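## Task

Fill plate carrier PC7 and slide it into rail tracks 13-18 of the instrument. C16 goes on site 1, C15 on site 2 and C51 on site 3. Each must sit flat within its site's locators, with its A1 well in the corner marked A1. Push the carrier in far enough that the lamp behind tracks 13-18 turns on, and leave it resting down in those tracks. Then release everything and move the gripper away.

## Robot and tools

ROBOT. There is a single arm: a 7-joint xArm7 with a two-finger parallel gripper. The tracked point, end_effector_position, lies midway between the finger pads when they are closed, roughly 2 cm short of the fingertips. On closing, the tips reach about 10 mm further forward. In the gripper's own frame the fingers point along +z and spread apart along y.

FRAMES. Every commanded and reported pose uses the scene frame. Its origin is on the table top, directly under the arm's base. +z is up, and +y is to the left when facing along +x. The base may be tilted a little. The reported hand position can be slightly wrong, more so at long reach.

SCENE LAYOUT. Three nests stand in a row beside the apron, with S1 closest to the arm: C51, a deep-well block, is in S1; C15, a 96-well plate, is in S2; C16, a 384-well plate, is in S3. PC7 sits loose on the apron in front of the rails and can be slid or squared up there. Its site 1 is at the handle end. The tracks are numbered 1 to 18 on the apron, with track 1 on the left as seen from the base. On every labelled item, A1 is at the labelled short end, in the corner opposite the labelled long side. Parts may now and then be tugged or nudged by outside forces.

ROW FORMAT. A row is 8 plain numbers: x, y, z, qw, qx, qy, qz, opening. x, y, z is an absolute target for end_effector_position, in metres. qw..qz is an absolute target orientation, w first. Both are in the scene frame. opening is absolute, from -1 (closed) to +1 (0.084 m apart). A row is refused if it lies more than 0.6 m from the last reported position along any gripper axis. On each control step the commanded pose is clipped to within 70 mm and 16 degrees of the measured pose. If both cannot be met, position wins over orientation. Repeat the wanted quaternion in every row rather than copying a reported one that may have drifted.

TOOLS.
- execute_actions: "actions" holds at most one item. An empty list only returns the current state. {"rows": [...], "steps": n} plays 1-15 rows for n steps of 1/30 s each; n is at most 15 and defaults to 15, and the last row is repeated if rows run out. {"steps": n} with no rows is a wait of up to 300 steps, counted from the previous result, so your reply time counts toward it. The optional boolean "pictures" switches camera images on or off.
- move: "target" is one row, an absolute pose. "speed" is the top path speed in m/s, 0.002-0.5 (default 0.25); turning is capped at twice that in rad/s. The path is straight, lasts 0.5-10 s and ignores obstacles. The opening is applied when the move starts. The gripper may lag, stray or overshoot the speed, especially when the arm is nearly straight. Faster contact means a harder hit, and aiming past a contact presses harder.
- wait: "seconds", 0-10. Nothing new is commanded.
- zoom_image: "camera" is one of cam_head_left, cam_head_right, cam_high, cam_low or cam_wrist. "region" is [x0, y0, x1, y1] in pixels of that camera's latest 504x504 image, measured from its top-left corner, at most 504 by 504.
- read_manual: optional "section", only "licences"; it returns licence texts and does not move the robot.
- finished_scene: "scene" is the number of the current scene.

RESULT LINES. The state line gives the gripper position, quaternion and velocities. grip_measured is the finger opening actually measured, on the -1..1 scale. "pose unreachable" means the clearance check altered or blocked the command; HELD marks each step where that happened. "Hand target" is the pose the controller is now heading for. After an action it continues only toward the last clipped pose, so far goals need further commands. A move's result adds a "move:" line. Its ending is done, off_target, moving, held or fault. limits=paced means the pose was clipped; limits=held means some steps were blocked, and the arm can then speed up sharply. The distance to the target is also given. MOTOR HOT appears from 65 °C. At 80 °C an OVER-TEMPERATURE FAULT brakes the arm until it cools. Holding loads heats the motors, even while you think.

GRIPPING. To hold a part, keep commanding an opening well below grip_measured; the bigger the gap, the tighter the squeeze (about 24 N per pad at most). A fast close can squeeze harder. Grasp plates, blocks and reservoirs across their width, on the body above the flange. A pad forced down over a flange may jam there, and opening may not release it.

TORQUE FAULT. If contact torque reaches a joint's load limit, the arm stops, backs off that joint, pauses 10 s and drops the rest of the call. Limits in N m: waist 46.5, shoulder 46.5, upper arm roll 27.9, elbow 27.9, forearm roll 27.9, wrist pitch 18.6, wrist roll 18.6. A carried object's weight adds to these loads.

AVOID. Do not knock or drop anything off the table. Avoid dropping or slipping parts, slamming, hard collisions and heavy pushing. Approach contacts slowly and with small overshoot.

Each tool is called after "Call:" by a JSON object that holds its "method" and its "body".

## Session

I'll start by looking at the current state.

Call:
{"method": "execute_actions", "body": {"actions": []}}

Scene clock: 0.00 s of 8000.00 s.
end_effector_position=(+0.5732, +0.1675, +0.2116) grip_measured=+1.00 end_effector_quat_wxyz=(-0.023, -0.225, +0.970, +0.088) end_effector_velocity=(+0.000, +0.000, -0.000) end_effector_angular_velocity=(-0.000, +0.000, +0.000)
Joint positions: [ 0.472  0.674 -0.244  1.697  0.389  1.184  2.694  0.084]
Joint velocities: [ 0.     0.001 -0.     0.    -0.    -0.     0.    -0.   ]
Motor temperatures (°C, as the motors report them): [33 35 30 36 31 31 30]
Hand target: +0.573, +0.167, +0.212; -0.023, -0.225, +0.970, +0.088

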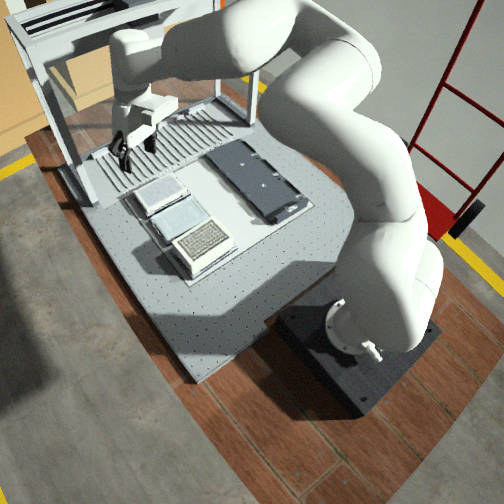

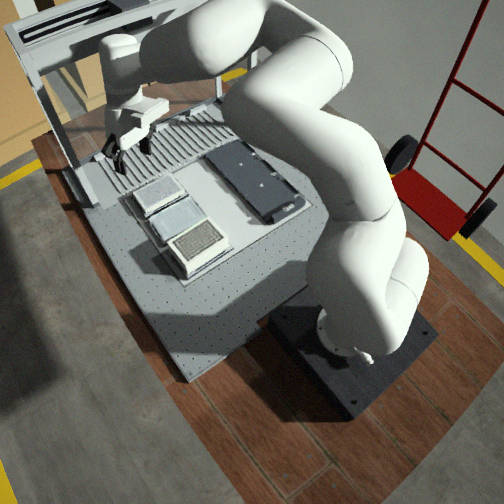

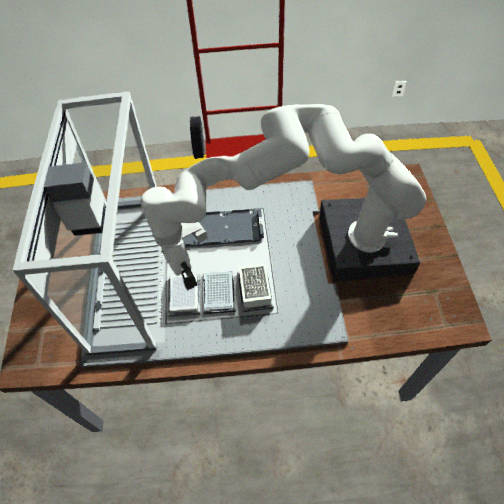

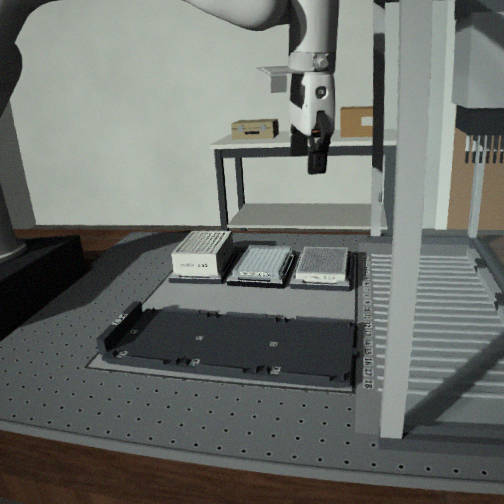

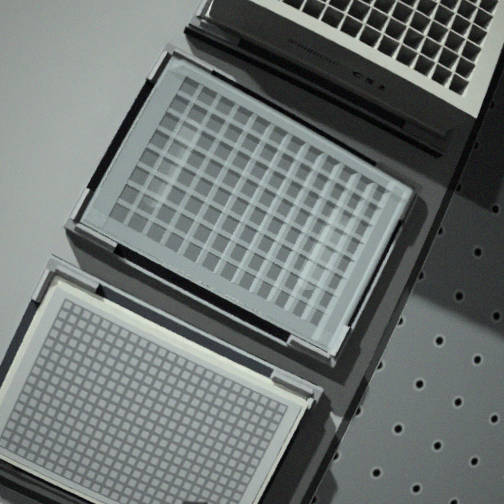

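Call:
{"method": "zoom_image", "body": {"camera": "cam_low", "region": [80, 220, 400, 400]}}

Call:
{"method": "zoom_image", "body": {"camera": "cam_high", "region": [80, 180, 300, 360]}}

Call:
{"method": "zoom_image", "body": {"camera": "cam_head_left", "region": [60, 90, 330, 300]}}

Region (80, 220, 400, 400) of cam_low's 504x504 image, scaled by 1.575, with more detail than that image has; it fills the top 284 rows of this view, and the rest is white.

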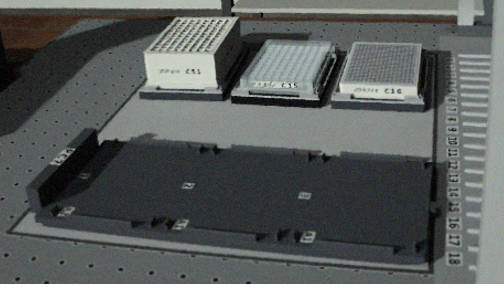

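Region (80, 180, 300, 360) of cam_high's 504x504 image, scaled by 2.291, with more detail than that image has; it fills the top 412 rows of this view, and the rest is white.

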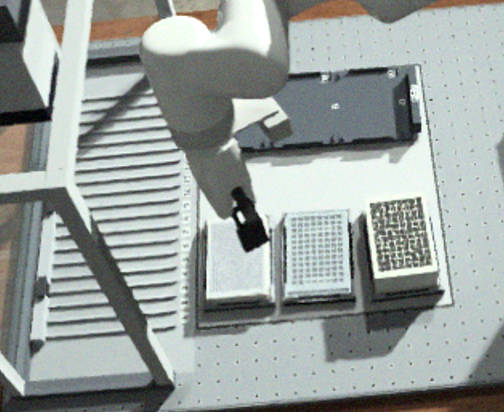

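Region (60, 90, 330, 300) of cam_head_left's 504x504 image, scaled by 1.867, with more detail than that image has.

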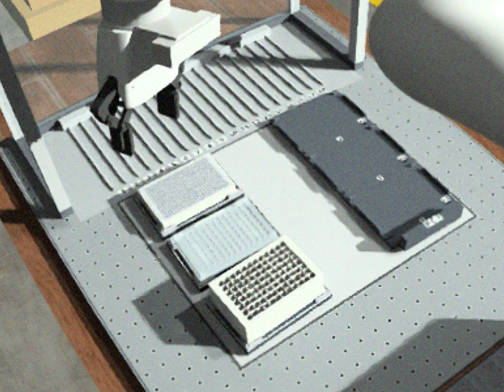

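Call:
{"method": "zoom_image", "body": {"camera": "cam_low", "region": [85, 290, 245, 390]}}

Call:
{"method": "zoom_image", "body": {"camera": "cam_low", "region": [230, 290, 400, 410]}}

Call:
{"method": "zoom_image", "body": {"camera": "cam_low", "region": [160, 225, 370, 300]}}

Region (85, 290, 245, 390) of cam_low's 504x504 image, scaled by 3.150, with more detail than that image has; it fills the top 315 rows of this view, and the rest is white.

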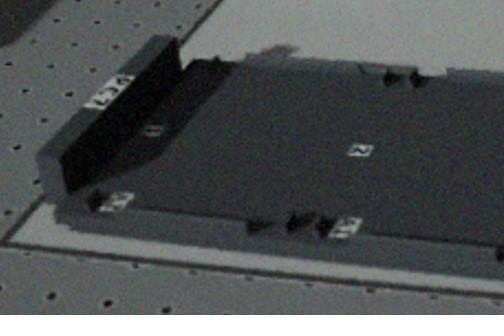

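Region (230, 290, 400, 410) of cam_low's 504x504 image, scaled by 2.965, with more detail than that image has; it fills the top 356 rows of this view, and the rest is white.

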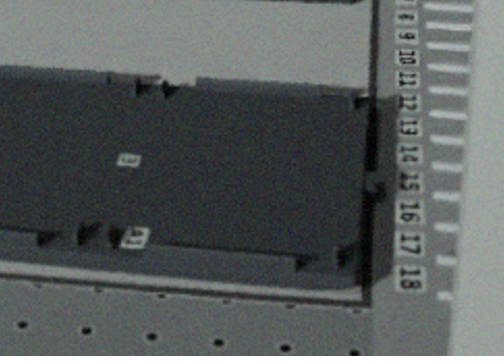

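Region (160, 225, 370, 300) of cam_low's 504x504 image, scaled by 2.400, with more detail than that image has; it fills the top 180 rows of this view, and the rest is white.

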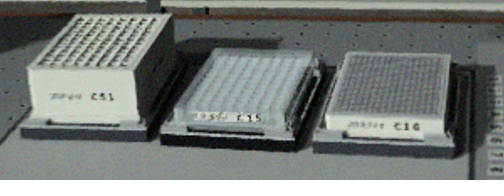

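Call:
{"method": "zoom_image", "body": {"camera": "cam_wrist", "region": [0, 0, 252, 252]}}

Call:
{"method": "zoom_image", "body": {"camera": "cam_wrist", "region": [252, 0, 504, 252]}}

Call:
{"method": "zoom_image", "body": {"camera": "cam_wrist", "region": [0, 200, 252, 452]}}

Call:
{"method": "zoom_image", "body": {"camera": "cam_wrist", "region": [200, 252, 452, 504]}}

Region (0, 0, 252, 252) of cam_wrist's 504x504 image, scaled by 2.000, with more detail than that image has.

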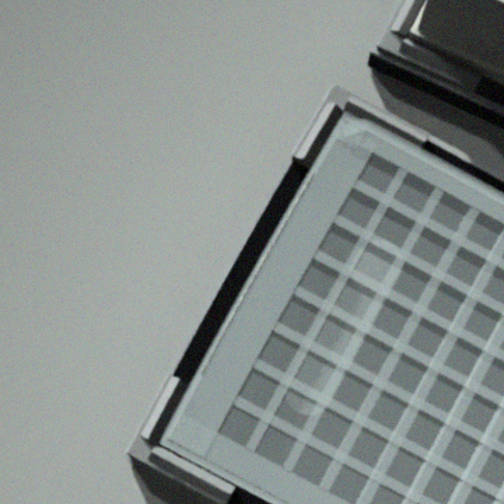

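Region (252, 0, 504, 252) of cam_wrist's 504x504 image, scaled by 2.000, with more detail than that image has.

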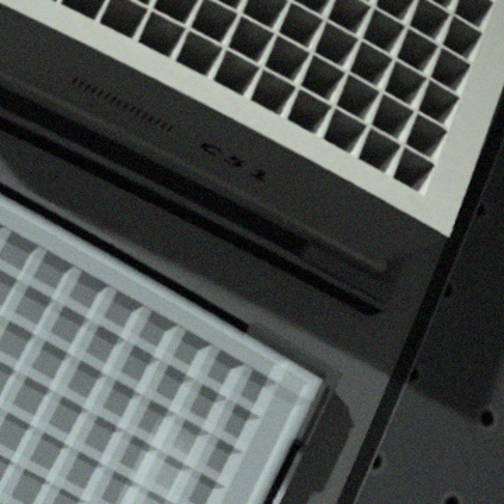

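Region (0, 200, 252, 452) of cam_wrist's 504x504 image, scaled by 2.000, with more detail than that image has.

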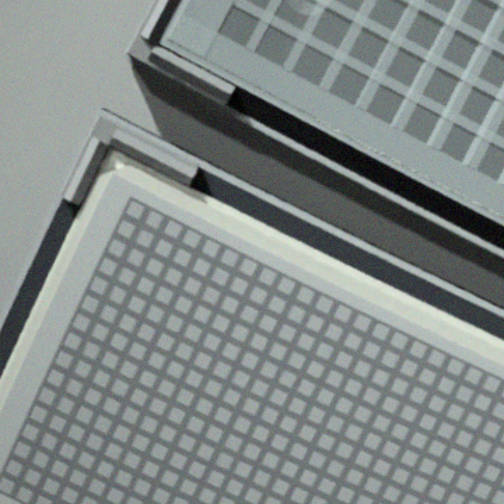

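Region (200, 252, 452, 504) of cam_wrist's 504x504 image, scaled by 2.000, with more detail than that image has.

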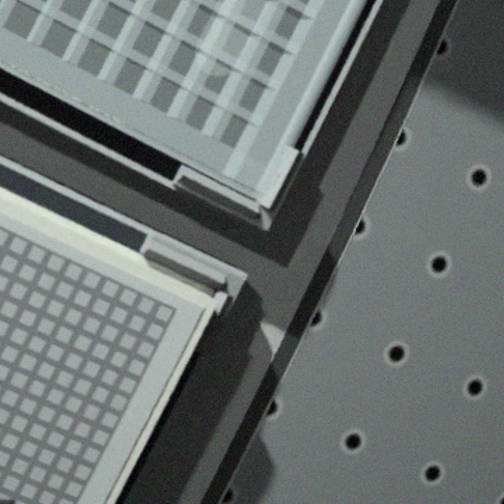

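Call:
{"method": "move", "body": {"target": [0.6055, 0.117, 0.11, 0, -0.70091, 0.71325, 0, 1], "speed": 0.25}}

Scene clock: 49.73 s of 8000.00 s.
end_effector_position=(+0.6057, +0.1172, +0.1102) grip_measured=+1.00 end_effector_quat_wxyz=(-0.000, +0.700, -0.714, -0.000) end_effector_velocity=(+0.000, -0.002, -0.002) end_effector_angular_velocity=(+0.001, -0.001, +0.008)
Joint positions: [ 0.364  0.833 -0.12   1.663  0.159  0.899  1.675  0.084]
Joint velocities: [-0.006  0.001  0.003 -0.005 -0.001 -0.008 -0.012  0.   ]
Motor temperatures (°C, as the motors report them): [33 37 30 41 31 31 30]
Hand target: +0.606, +0.117, +0.110; -0.000, +0.701, -0.714, -0.000
Off the commanded pose: 0.000 m, 0 deg.
After step 90, 43.97 s passed at rest.
move: done
camera_calibration (this result's frames):
cam_wrist: T_world_to_cam=[[-0.999873, 0.00978571, -0.0125564, 0.646701], [0.00980217, 0.999951, -0.00125012, -0.0519168], [0.0125435, -0.00137304, -0.99992, 0.233596], [0, 0, 0, 1]] pos_world=[0.644198, 0.0459066, 0.241633]

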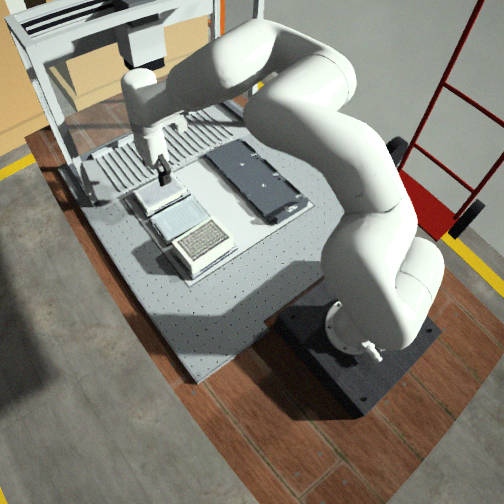

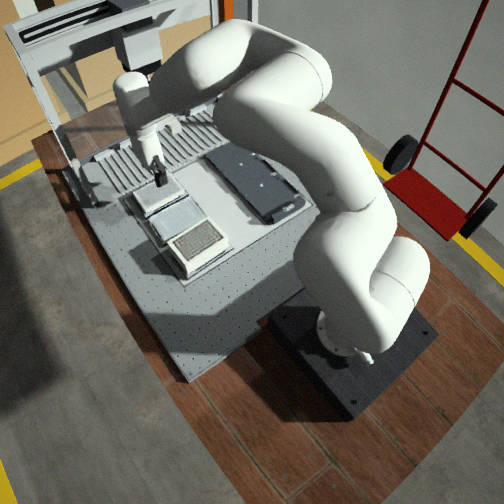

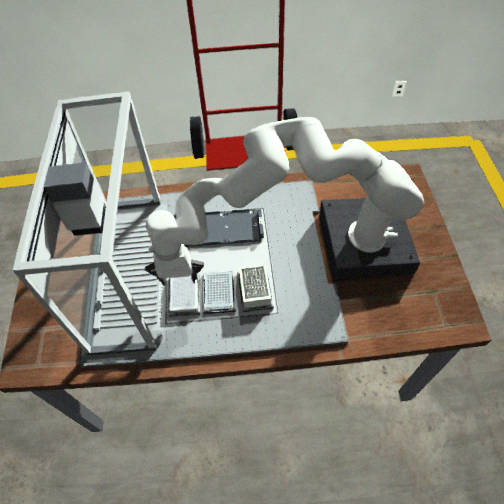

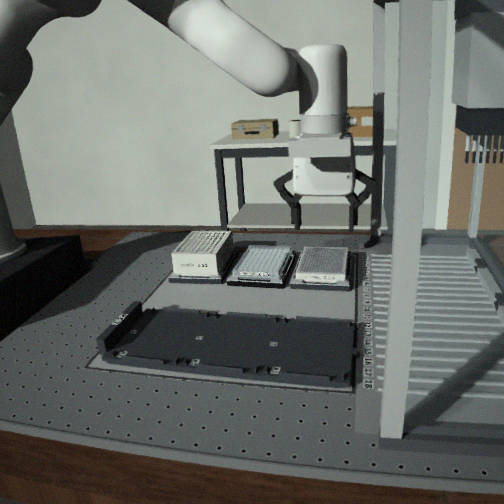

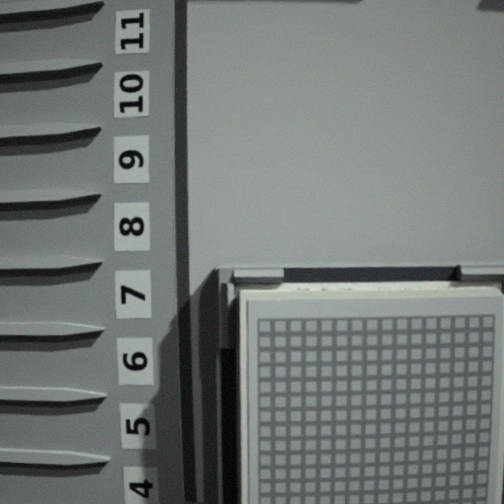

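Call:
{"method": "zoom_image", "body": {"camera": "cam_wrist", "region": [160, 420, 300, 504]}}

Call:
{"method": "zoom_image", "body": {"camera": "cam_low", "region": [270, 170, 390, 300]}}

Call:
{"method": "zoom_image", "body": {"camera": "cam_wrist", "region": [200, 250, 504, 400]}}

Region (160, 420, 300, 504) of cam_wrist's 504x504 image, scaled by 3.600, with more detail than that image has; it fills the top 302 rows of this view, and the rest is white.

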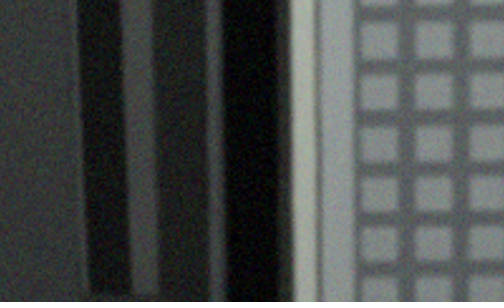

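Region (270, 170, 390, 300) of cam_low's 504x504 image, scaled by 3.877, with more detail than that image has; it fills the left 465 columns of this view, and the rest is white.

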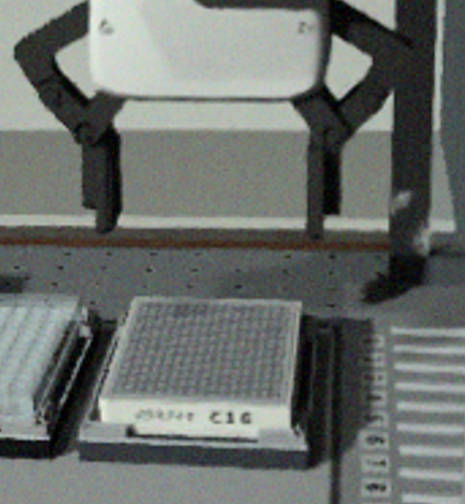

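Region (200, 250, 504, 400) of cam_wrist's 504x504 image, scaled by 1.658, with more detail than that image has; it fills the top 249 rows of this view, and the rest is white.

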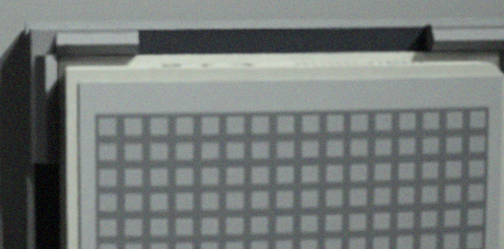

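Call:
{"method": "move", "body": {"target": [0.602, 0.117, 0.06, 0, -0.70401, 0.71019, 0, 1], "speed": 0.1}}

Call:
{"method": "zoom_image", "body": {"camera": "cam_low", "region": [280, 220, 370, 295]}}

Call:
{"method": "zoom_image", "body": {"camera": "cam_wrist", "region": [160, 420, 300, 504]}}

Scene clock: 71.63 s of 8000.00 s.
end_effector_position=(+0.6022, +0.1170, +0.0608) grip_measured=+1.00 end_effector_quat_wxyz=(-0.000, +0.704, -0.710, +0.000) end_effector_velocity=(-0.000, +0.001, -0.004) end_effector_angular_velocity=(+0.001, +0.001, +0.001)
Joint positions: [ 0.361  0.911 -0.108  1.644  0.169  0.801  1.659  0.084]
Joint velocities: [ 0.     0.008  0.002  0.001  0.001 -0.006 -0.001  0.   ]
Motor temperatures (°C, as the motors report them): [33 38 30 41 31 31 30]
Hand target: +0.602, +0.117, +0.060; +0.000, +0.704, -0.710, -0.000
Off the commanded pose: 0.001 m, 0 deg.
After step 90, 17.93 s passed at rest.
move: done
camera_calibration (this result's frames):
cam_wrist: T_world_to_cam=[[-0.999911, -0.000294298, -0.0133752, 0.643866], [-0.00027551, 0.999999, -0.00140652, -0.0456168], [0.0133756, -0.00140271, -0.99991, 0.183771], [0, 0, 0, 1]] pos_world=[0.641338, 0.046064, 0.192302]

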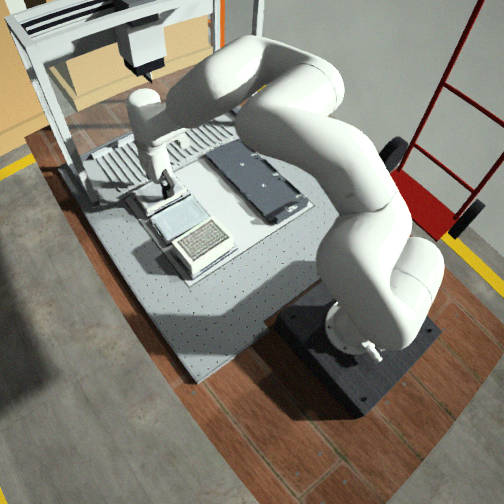

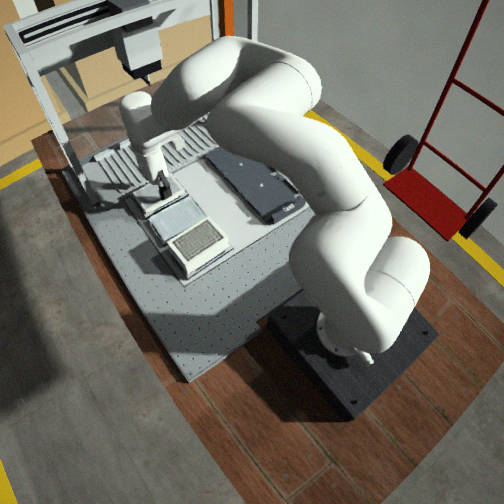

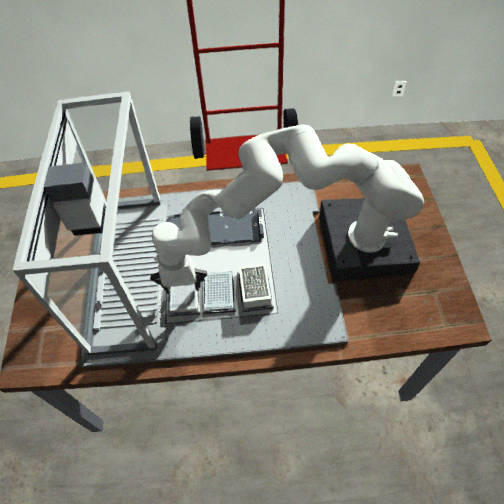

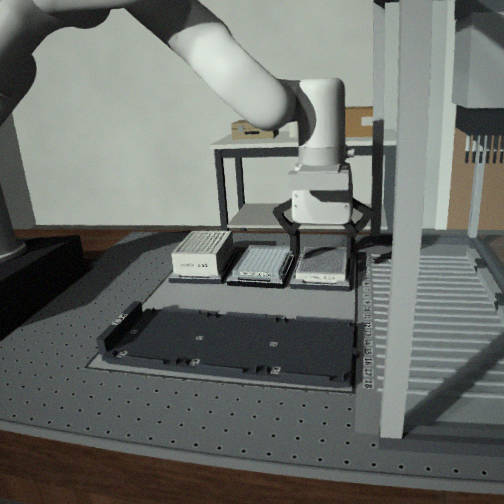

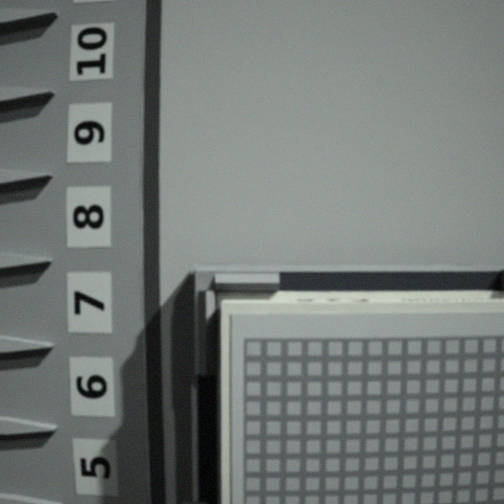

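Region (280, 220, 370, 295) of cam_low's 504x504 image, scaled by 5.600, with more detail than that image has.

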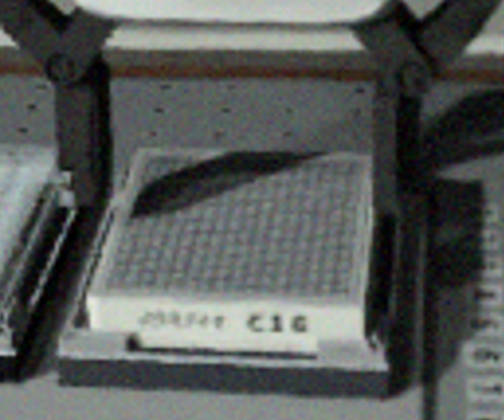

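Region (160, 420, 300, 504) of cam_wrist's 504x504 image, scaled by 3.600, with more detail than that image has; it fills the top 302 rows of this view, and the rest is white.

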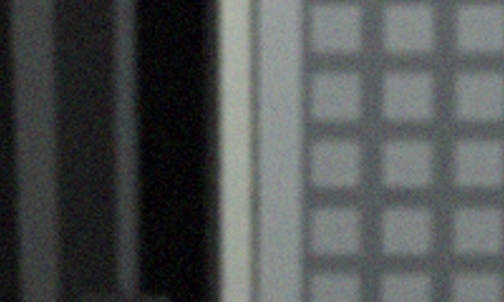

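Call:
{"method": "move", "body": {"target": [0.603, 0.1195, 0.055, 0, -0.70401, 0.71019, 0, 1], "speed": 0.02}}

Call:
{"method": "zoom_image", "body": {"camera": "cam_wrist", "region": [160, 420, 300, 504]}}

Call:
{"method": "zoom_image", "body": {"camera": "cam_low", "region": [280, 220, 370, 295]}}

Scene clock: 83.50 s of 8000.00 s.
end_effector_position=(+0.6029, +0.1194, +0.0551) grip_measured=+1.00 end_effector_quat_wxyz=(+0.000, +0.704, -0.710, -0.000) end_effector_velocity=(+0.001, -0.001, -0.002) end_effector_angular_velocity=(-0.000, -0.001, -0.003)
Joint positions: [ 0.364  0.926 -0.106  1.654  0.169  0.797  1.662  0.084]
Joint velocities: [-0.001  0.006 -0.     0.006  0.001 -0.002  0.001  0.   ]
Motor temperatures (°C, as the motors report them): [33 38 30 41 31 31 30]
Hand target: +0.603, +0.119, +0.055; -0.000, +0.704, -0.710, -0.000
Off the commanded pose: 0.000 m, 0 deg.
After step 90, 8.13 s passed at rest.
move: done
camera_calibration (this result's frames):
cam_wrist: T_world_to_cam=[[-0.999924, -0.000741752, -0.0122865, 0.644439], [-0.00072286, 0.999999, -0.00154193, -0.0477915], [0.0122877, -0.00153294, -0.999923, 0.178778], [0, 0, 0, 1]] pos_world=[0.642158, 0.0485435, 0.186608]

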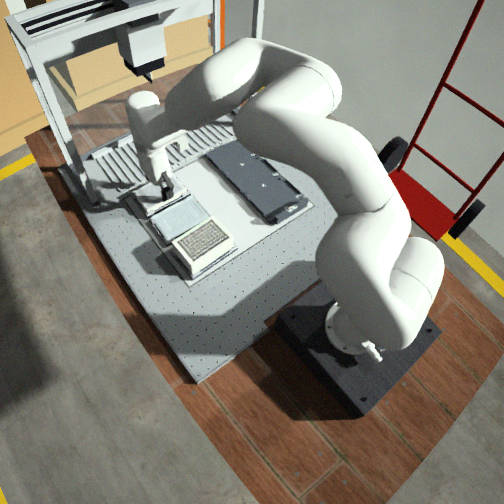

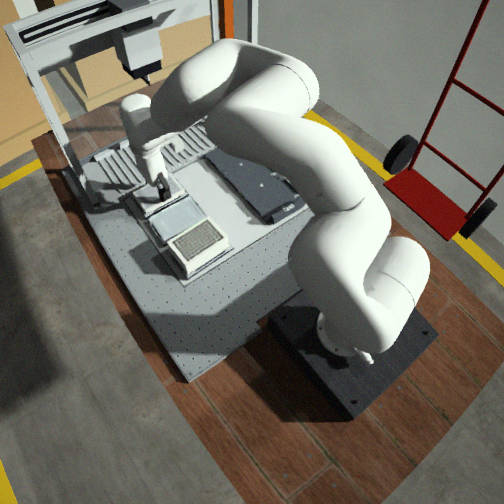

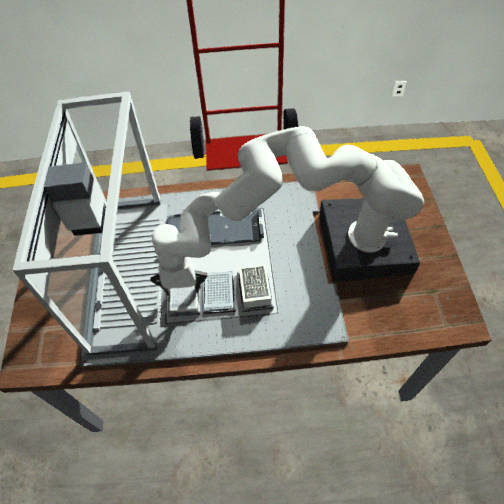

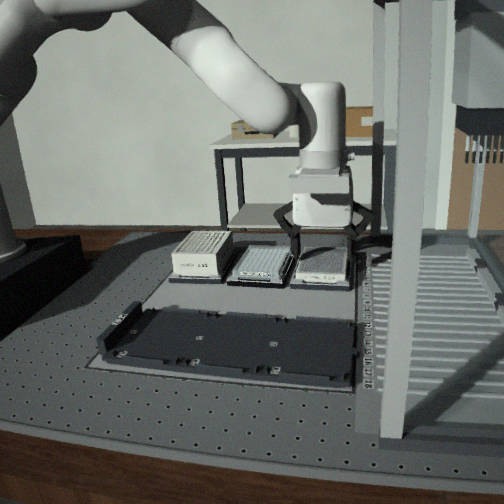

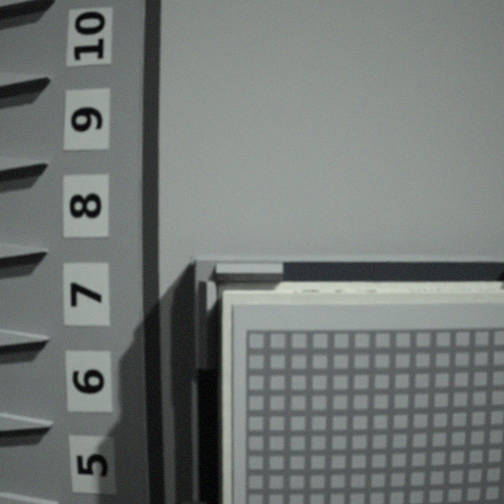

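Region (160, 420, 300, 504) of cam_wrist's 504x504 image, scaled by 3.600, with more detail than that image has; it fills the top 302 rows of this view, and the rest is white.

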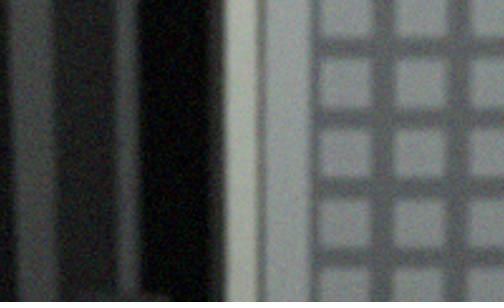

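Region (280, 220, 370, 295) of cam_low's 504x504 image, scaled by 5.600, with more detail than that image has.

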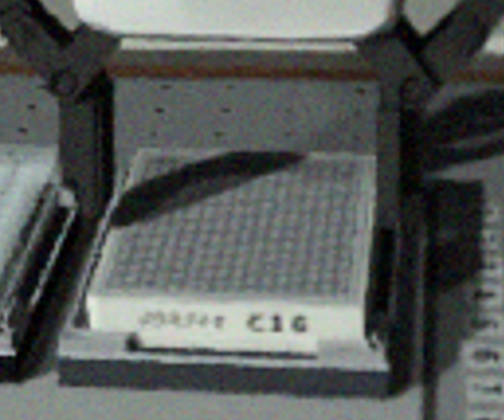

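Call:
{"method": "move", "body": {"target": [0.603, 0.1195, 0.044, 0, -0.70401, 0.71019, 0, 1], "speed": 0.012}}

Call:
{"method": "zoom_image", "body": {"camera": "cam_low", "region": [280, 220, 370, 295]}}

Call:
{"method": "zoom_image", "body": {"camera": "cam_wrist", "region": [160, 420, 300, 504]}}

Scene clock: 89.40 s of 8000.00 s.
end_effector_position=(+0.6029, +0.1195, +0.0442) grip_measured=+1.00 end_effector_quat_wxyz=(+0.000, +0.704, -0.710, -0.000) end_effector_velocity=(+0.002, +0.000, +0.000) end_effector_angular_velocity=(+0.001, -0.008, -0.000)
Joint positions: [ 0.363  0.949 -0.104  1.66   0.172  0.78   1.661  0.084]
Joint velocities: [-0.001  0.002  0.     0.003  0.001 -0.008 -0.     0.   ]
Motor temperatures (°C, as the motors report them): [33 38 30 41 31 31 30]
Hand target: +0.603, +0.119, +0.044; -0.000, +0.704, -0.710, -0.000
Off the commanded pose: 0.000 m, 0 deg.
After step 90, 1.73 s passed at rest.
move: done
camera_calibration (this result's frames):
cam_wrist: T_world_to_cam=[[-0.999924, -0.000669728, -0.0122775, 0.644347], [-0.000650496, 0.999999, -0.00157035, -0.0479165], [0.0122786, -0.00156224, -0.999923, 0.167828], [0, 0, 0, 1]] pos_world=[0.642206, 0.0486101, 0.175651]

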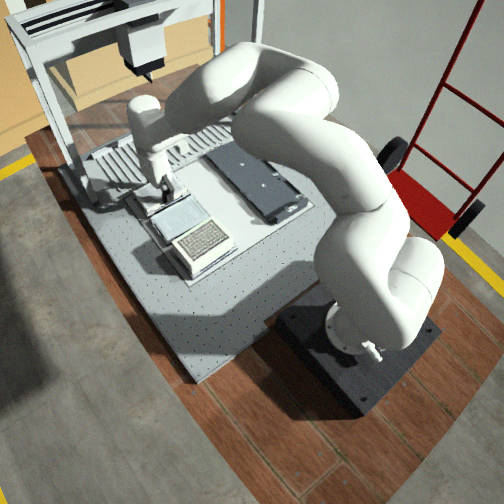

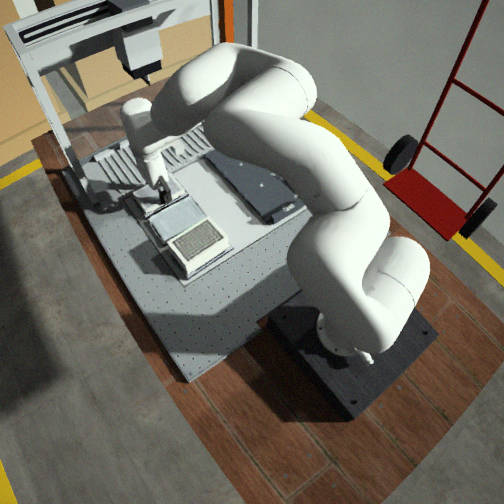

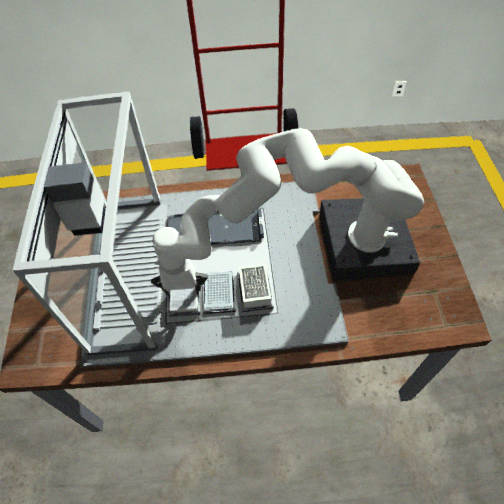

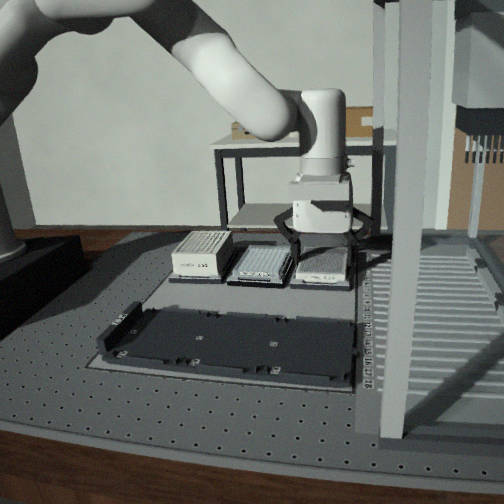

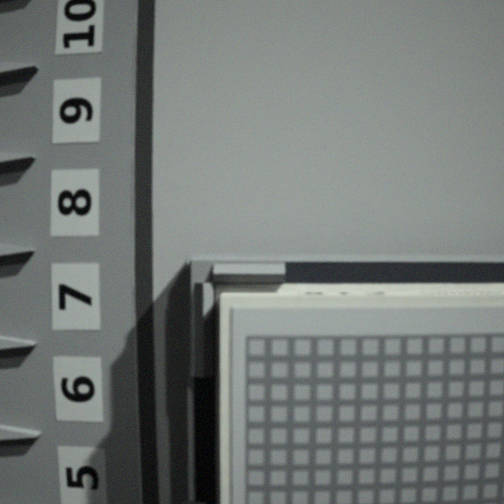

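Region (280, 220, 370, 295) of cam_low's 504x504 image, scaled by 5.600, with more detail than that image has.

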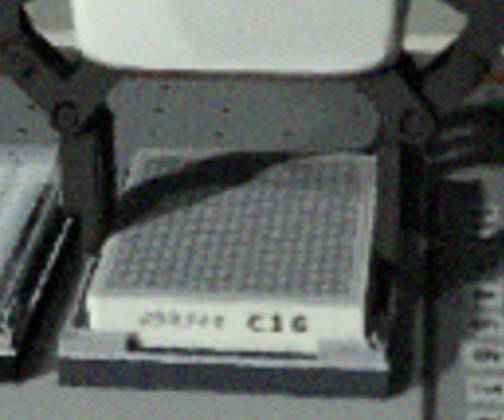

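Region (160, 420, 300, 504) of cam_wrist's 504x504 image, scaled by 3.600, with more detail than that image has; it fills the top 302 rows of this view, and the rest is white.

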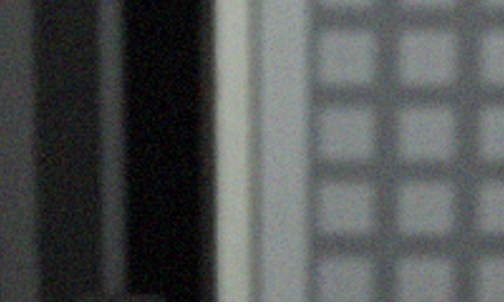

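Call:
{"method": "execute_actions", "body": {"actions": [{"rows": [[0.603, 0.1195, 0.0438, 0, -0.70401, 0.71019, 0, 1], [0.603, 0.1195, 0.0436, 0, -0.70401, 0.71019, 0, 1], [0.603, 0.1195, 0.0434, 0, -0.70401, 0.71019, 0, 1], [0.603, 0.1195, 0.0432, 0, -0.70401, 0.71019, 0, 1], [0.603, 0.1195, 0.043, 0, -0.70401, 0.71019, 0, 1], [0.603, 0.1195, 0.0428, 0, -0.70401, 0.71019, 0, 1], [0.603, 0.1195, 0.0426, 0, -0.70401, 0.71019, 0, 1], [0.603, 0.1195, 0.0425, 0, -0.70401, 0.71019, 0, 1], [0.603, 0.1195, 0.0425, 0, -0.70401, 0.71019, 0, 1], [0.603, 0.1195, 0.0425, 0, -0.70401, 0.71019, 0, 0.97], [0.603, 0.1195, 0.0425, 0, -0.70401, 0.71019, 0, 0.94], [0.603, 0.1195, 0.0425, 0, -0.70401, 0.71019, 0, 0.91], [0.603, 0.1195, 0.0425, 0, -0.70401, 0.71019, 0, 0.88], [0.603, 0.1195, 0.0425, 0, -0.70401, 0.71019, 0, 0.85], [0.603, 0.1195, 0.0425, 0, -0.70401, 0.71019, 0, 0.8]], "steps": 15}], "pictures": false}}

Call:
{"method": "execute_actions", "body": {"actions": [{"rows": [[0.603, 0.1195, 0.0425, 0, -0.70401, 0.71019, 0, 0.7], [0.603, 0.1195, 0.0425, 0, -0.70401, 0.71019, 0, 0.6], [0.603, 0.1195, 0.0425, 0, -0.70401, 0.71019, 0, 0.5], [0.603, 0.1195, 0.0425, 0, -0.70401, 0.71019, 0, 0.4], [0.603, 0.1195, 0.0425, 0, -0.70401, 0.71019, 0, 0.3], [0.603, 0.1195, 0.0425, 0, -0.70401, 0.71019, 0, 0.2], [0.603, 0.1195, 0.0425, 0, -0.70401, 0.71019, 0, 0.1], [0.603, 0.1195, 0.0425, 0, -0.70401, 0.71019, 0, 0.0]], "steps": 12}], "pictures": false}}

Scene clock: 102.77 s of 8000.00 s.
end_effector_position=(+0.6030, +0.1195, +0.0428) grip_measured=+0.93 end_effector_quat_wxyz=(+0.000, +0.704, -0.710, -0.000) end_effector_velocity=(+0.000, +0.000, -0.001) end_effector_angular_velocity=(+0.000, -0.002, -0.000)
Joint positions: [ 0.363  0.952 -0.103  1.661  0.172  0.778  1.661  0.082]
Joint velocities: [-0.     0.001  0.    -0.     0.    -0.003 -0.     0.   ]
Motor temperatures (°C, as the motors report them): [33 38 30 41 31 31 30]
Hand target: +0.603, +0.119, +0.042; -0.000, +0.704, -0.710, -0.000
Off the commanded pose: 0.000 m, 0 deg.
Steps of this call (steps 1 to 90: nothing new was sent; then 9.87 s passed at rest; steps 91 to 105: all 15 steps of this action). Readings (end_effector_position):
91: (+0.6030, +0.1195, +0.0440)
92: (+0.6030, +0.1195, +0.0440)
94: (+0.6030, +0.1195, +0.0439)
98: (+0.6030, +0.1195, +0.0433)
105: the state above

Scene clock: 103.17 s of 8000.00 s.
end_effector_position=(+0.6030, +0.1195, +0.0427) grip_measured=+0.93 end_effector_quat_wxyz=(-0.000, +0.704, -0.710, -0.000) end_effector_velocity=(-0.000, -0.001, -0.001) end_effector_angular_velocity=(-0.000, +0.001, -0.001)
Joint positions: [ 0.363  0.952 -0.103  1.661  0.172  0.778  1.661  0.082]
Joint velocities: [-0.001  0.001 -0.     0.     0.     0.    -0.     0.   ]
Motor temperatures (°C, as the motors report them): [33 38 30 41 31 31 30]
Hand target: +0.603, +0.119, +0.043; +0.000, +0.704, -0.710, -0.000
Off the commanded pose: 0.000 m, 0 deg.
Steps of this call (steps 1 to 12: all 12 steps of this action). Readings (end_effector_position):
1: (+0.6030, +0.1195, +0.0428)
2: (+0.6030, +0.1195, +0.0428)
4: (+0.6030, +0.1195, +0.0428)
8: (+0.6030, +0.1195, +0.0427)
12: the state above

Call:
{"method": "move", "body": {"target": [0.603, 0.1195, 0.095, 0, -0.70401, 0.71019, 0, 0.0], "speed": 0.06}}

Call:
{"method": "move", "body": {"target": [0.408, -0.133, 0.095, 0, -0.70401, 0.71019, 0, 0.0], "speed": 0.18}}

Scene clock: 120.73 s of 8000.00 s.
end_effector_position=(+0.6029, +0.1195, +0.0944) grip_measured=+0.93 end_effector_quat_wxyz=(+0.000, +0.704, -0.710, -0.000) end_effector_velocity=(-0.000, -0.001, +0.002) end_effector_angular_velocity=(-0.001, +0.001, -0.001)
Joint positions: [ 0.367  0.853 -0.115  1.648  0.16   0.865  1.667  0.082]
Joint velocities: [-0.001 -0.005 -0.001 -0.001 -0.002  0.005  0.     0.   ]
Motor temperatures (°C, as the motors report them): [33 38 30 41 31 31 30]
Hand target: +0.603, +0.120, +0.095; +0.000, +0.704, -0.710, +0.000
Off the commanded pose: 0.001 m, 0 deg.
After step 90, 13.30 s passed at rest.
move: done
camera_calibration (this result's frames):
cam_wrist: T_world_to_cam=[[-0.99993, -0.00120345, -0.0117776, 0.644933], [-0.00118317, 0.999998, -0.00172813, -0.0475474], [0.0117797, -0.00171407, -0.999929, 0.218338], [0, 0, 0, 1]] pos_world=[0.64226, 0.0486977, 0.225836]

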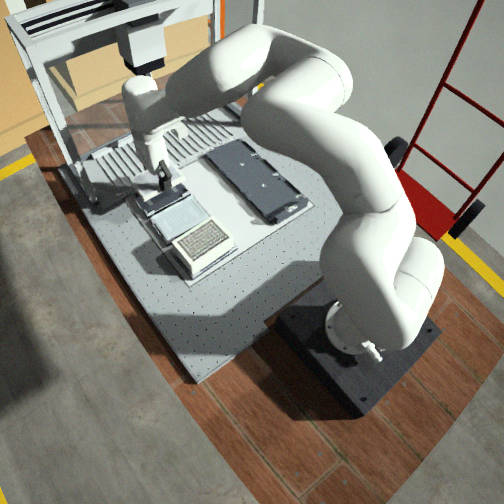

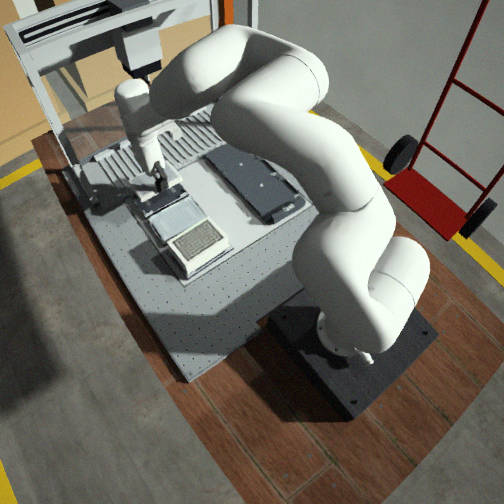

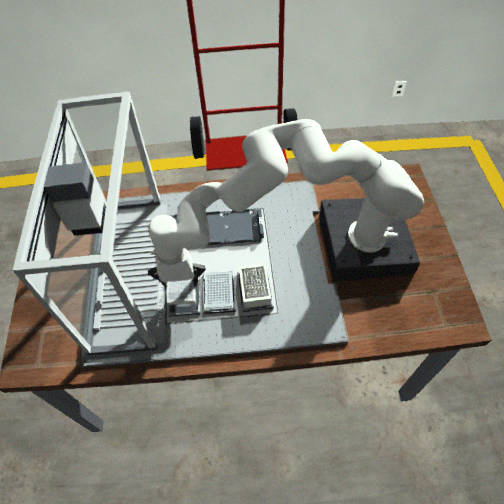

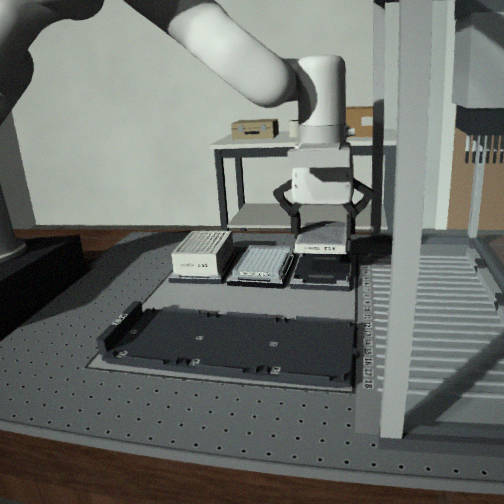

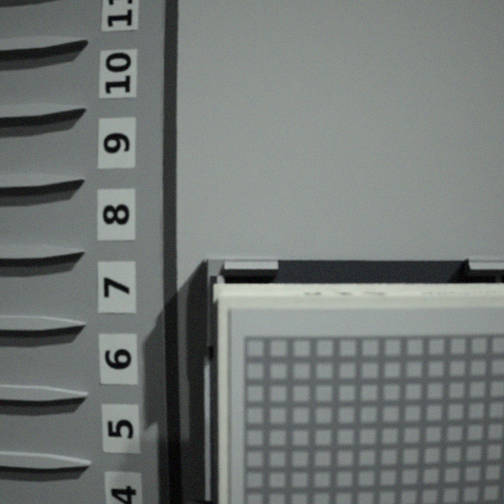

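Scene clock: 123.10 s of 8000.00 s.
end_effector_position=(+0.4102, -0.1339, +0.0953) grip_measured=+0.93 end_effector_quat_wxyz=(+0.000, +0.704, -0.710, +0.001) end_effector_velocity=(-0.001, -0.003, +0.001) end_effector_angular_velocity=(-0.000, -0.004, -0.000)
Joint positions: [ 0.049  0.384 -0.256  0.82   0.196  0.523  1.12   0.082]
Joint velocities: [-0.006 -0.005 -0.002 -0.004  0.001 -0.003 -0.008 -0.   ]
Motor temperatures (°C, as the motors report them): [33 38 30 41 31 31 30]
Hand target: +0.410, -0.134, +0.095; +0.000, +0.704, -0.710, +0.001
Off the commanded pose: 0.002 m, 0 deg.
move: done
camera_calibration (this result's frames):
cam_wrist: T_world_to_cam=[[-0.999903, -0.00162038, -0.0138225, 0.452117], [-0.00156753, 0.999991, -0.00383339, 0.206038], [0.0138286, -0.00381135, -0.999897, 0.220023], [0, 0, 0, 1]] pos_world=[0.449353, -0.204466, 0.22704]

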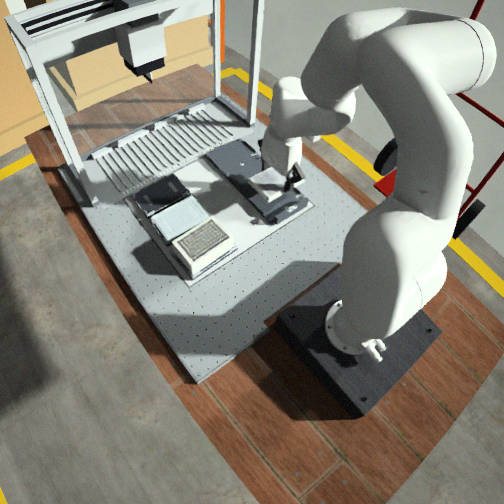

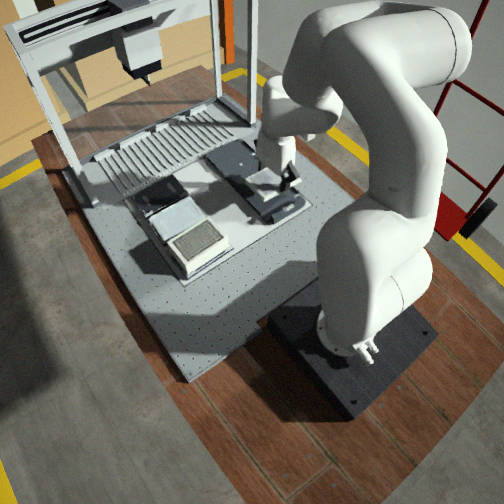

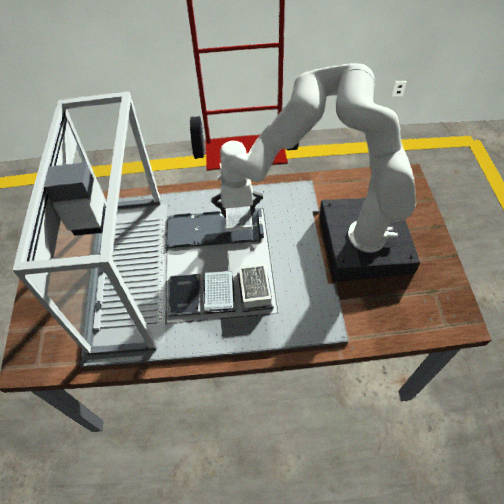

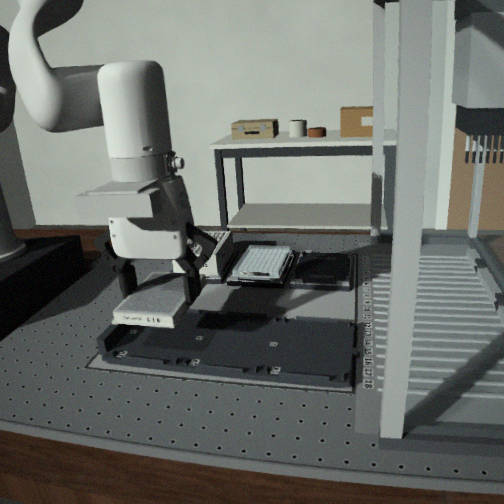

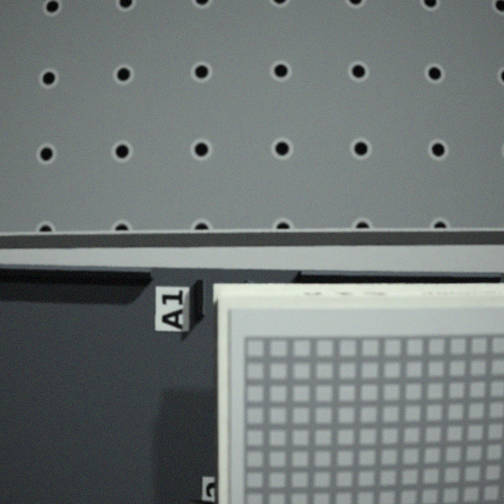

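Call:
{"method": "zoom_image", "body": {"camera": "cam_wrist", "region": [100, 220, 340, 360]}}

Call:
{"method": "zoom_image", "body": {"camera": "cam_low", "region": [85, 250, 245, 390]}}

Call:
{"method": "zoom_image", "body": {"camera": "cam_high", "region": [150, 195, 280, 265]}}

Region (100, 220, 340, 360) of cam_wrist's 504x504 image, scaled by 2.100, with more detail than that image has; it fills the top 294 rows of this view, and the rest is white.

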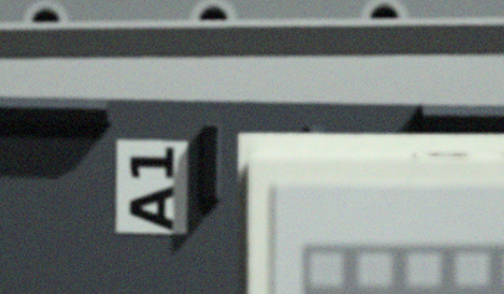

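Region (85, 250, 245, 390) of cam_low's 504x504 image, scaled by 3.150, with more detail than that image has; it fills the top 441 rows of this view, and the rest is white.

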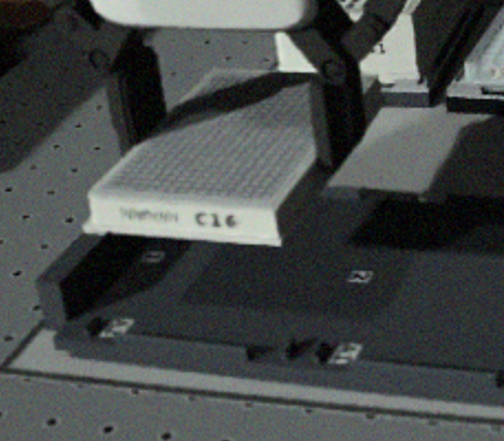

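Region (150, 195, 280, 265) of cam_high's 504x504 image, scaled by 3.877, with more detail than that image has; it fills the top 271 rows of this view, and the rest is white.

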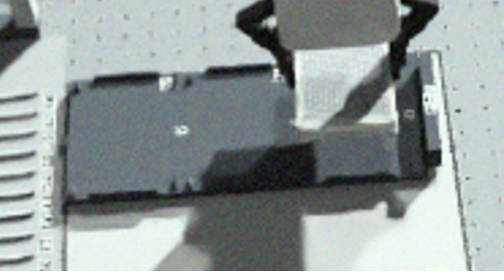

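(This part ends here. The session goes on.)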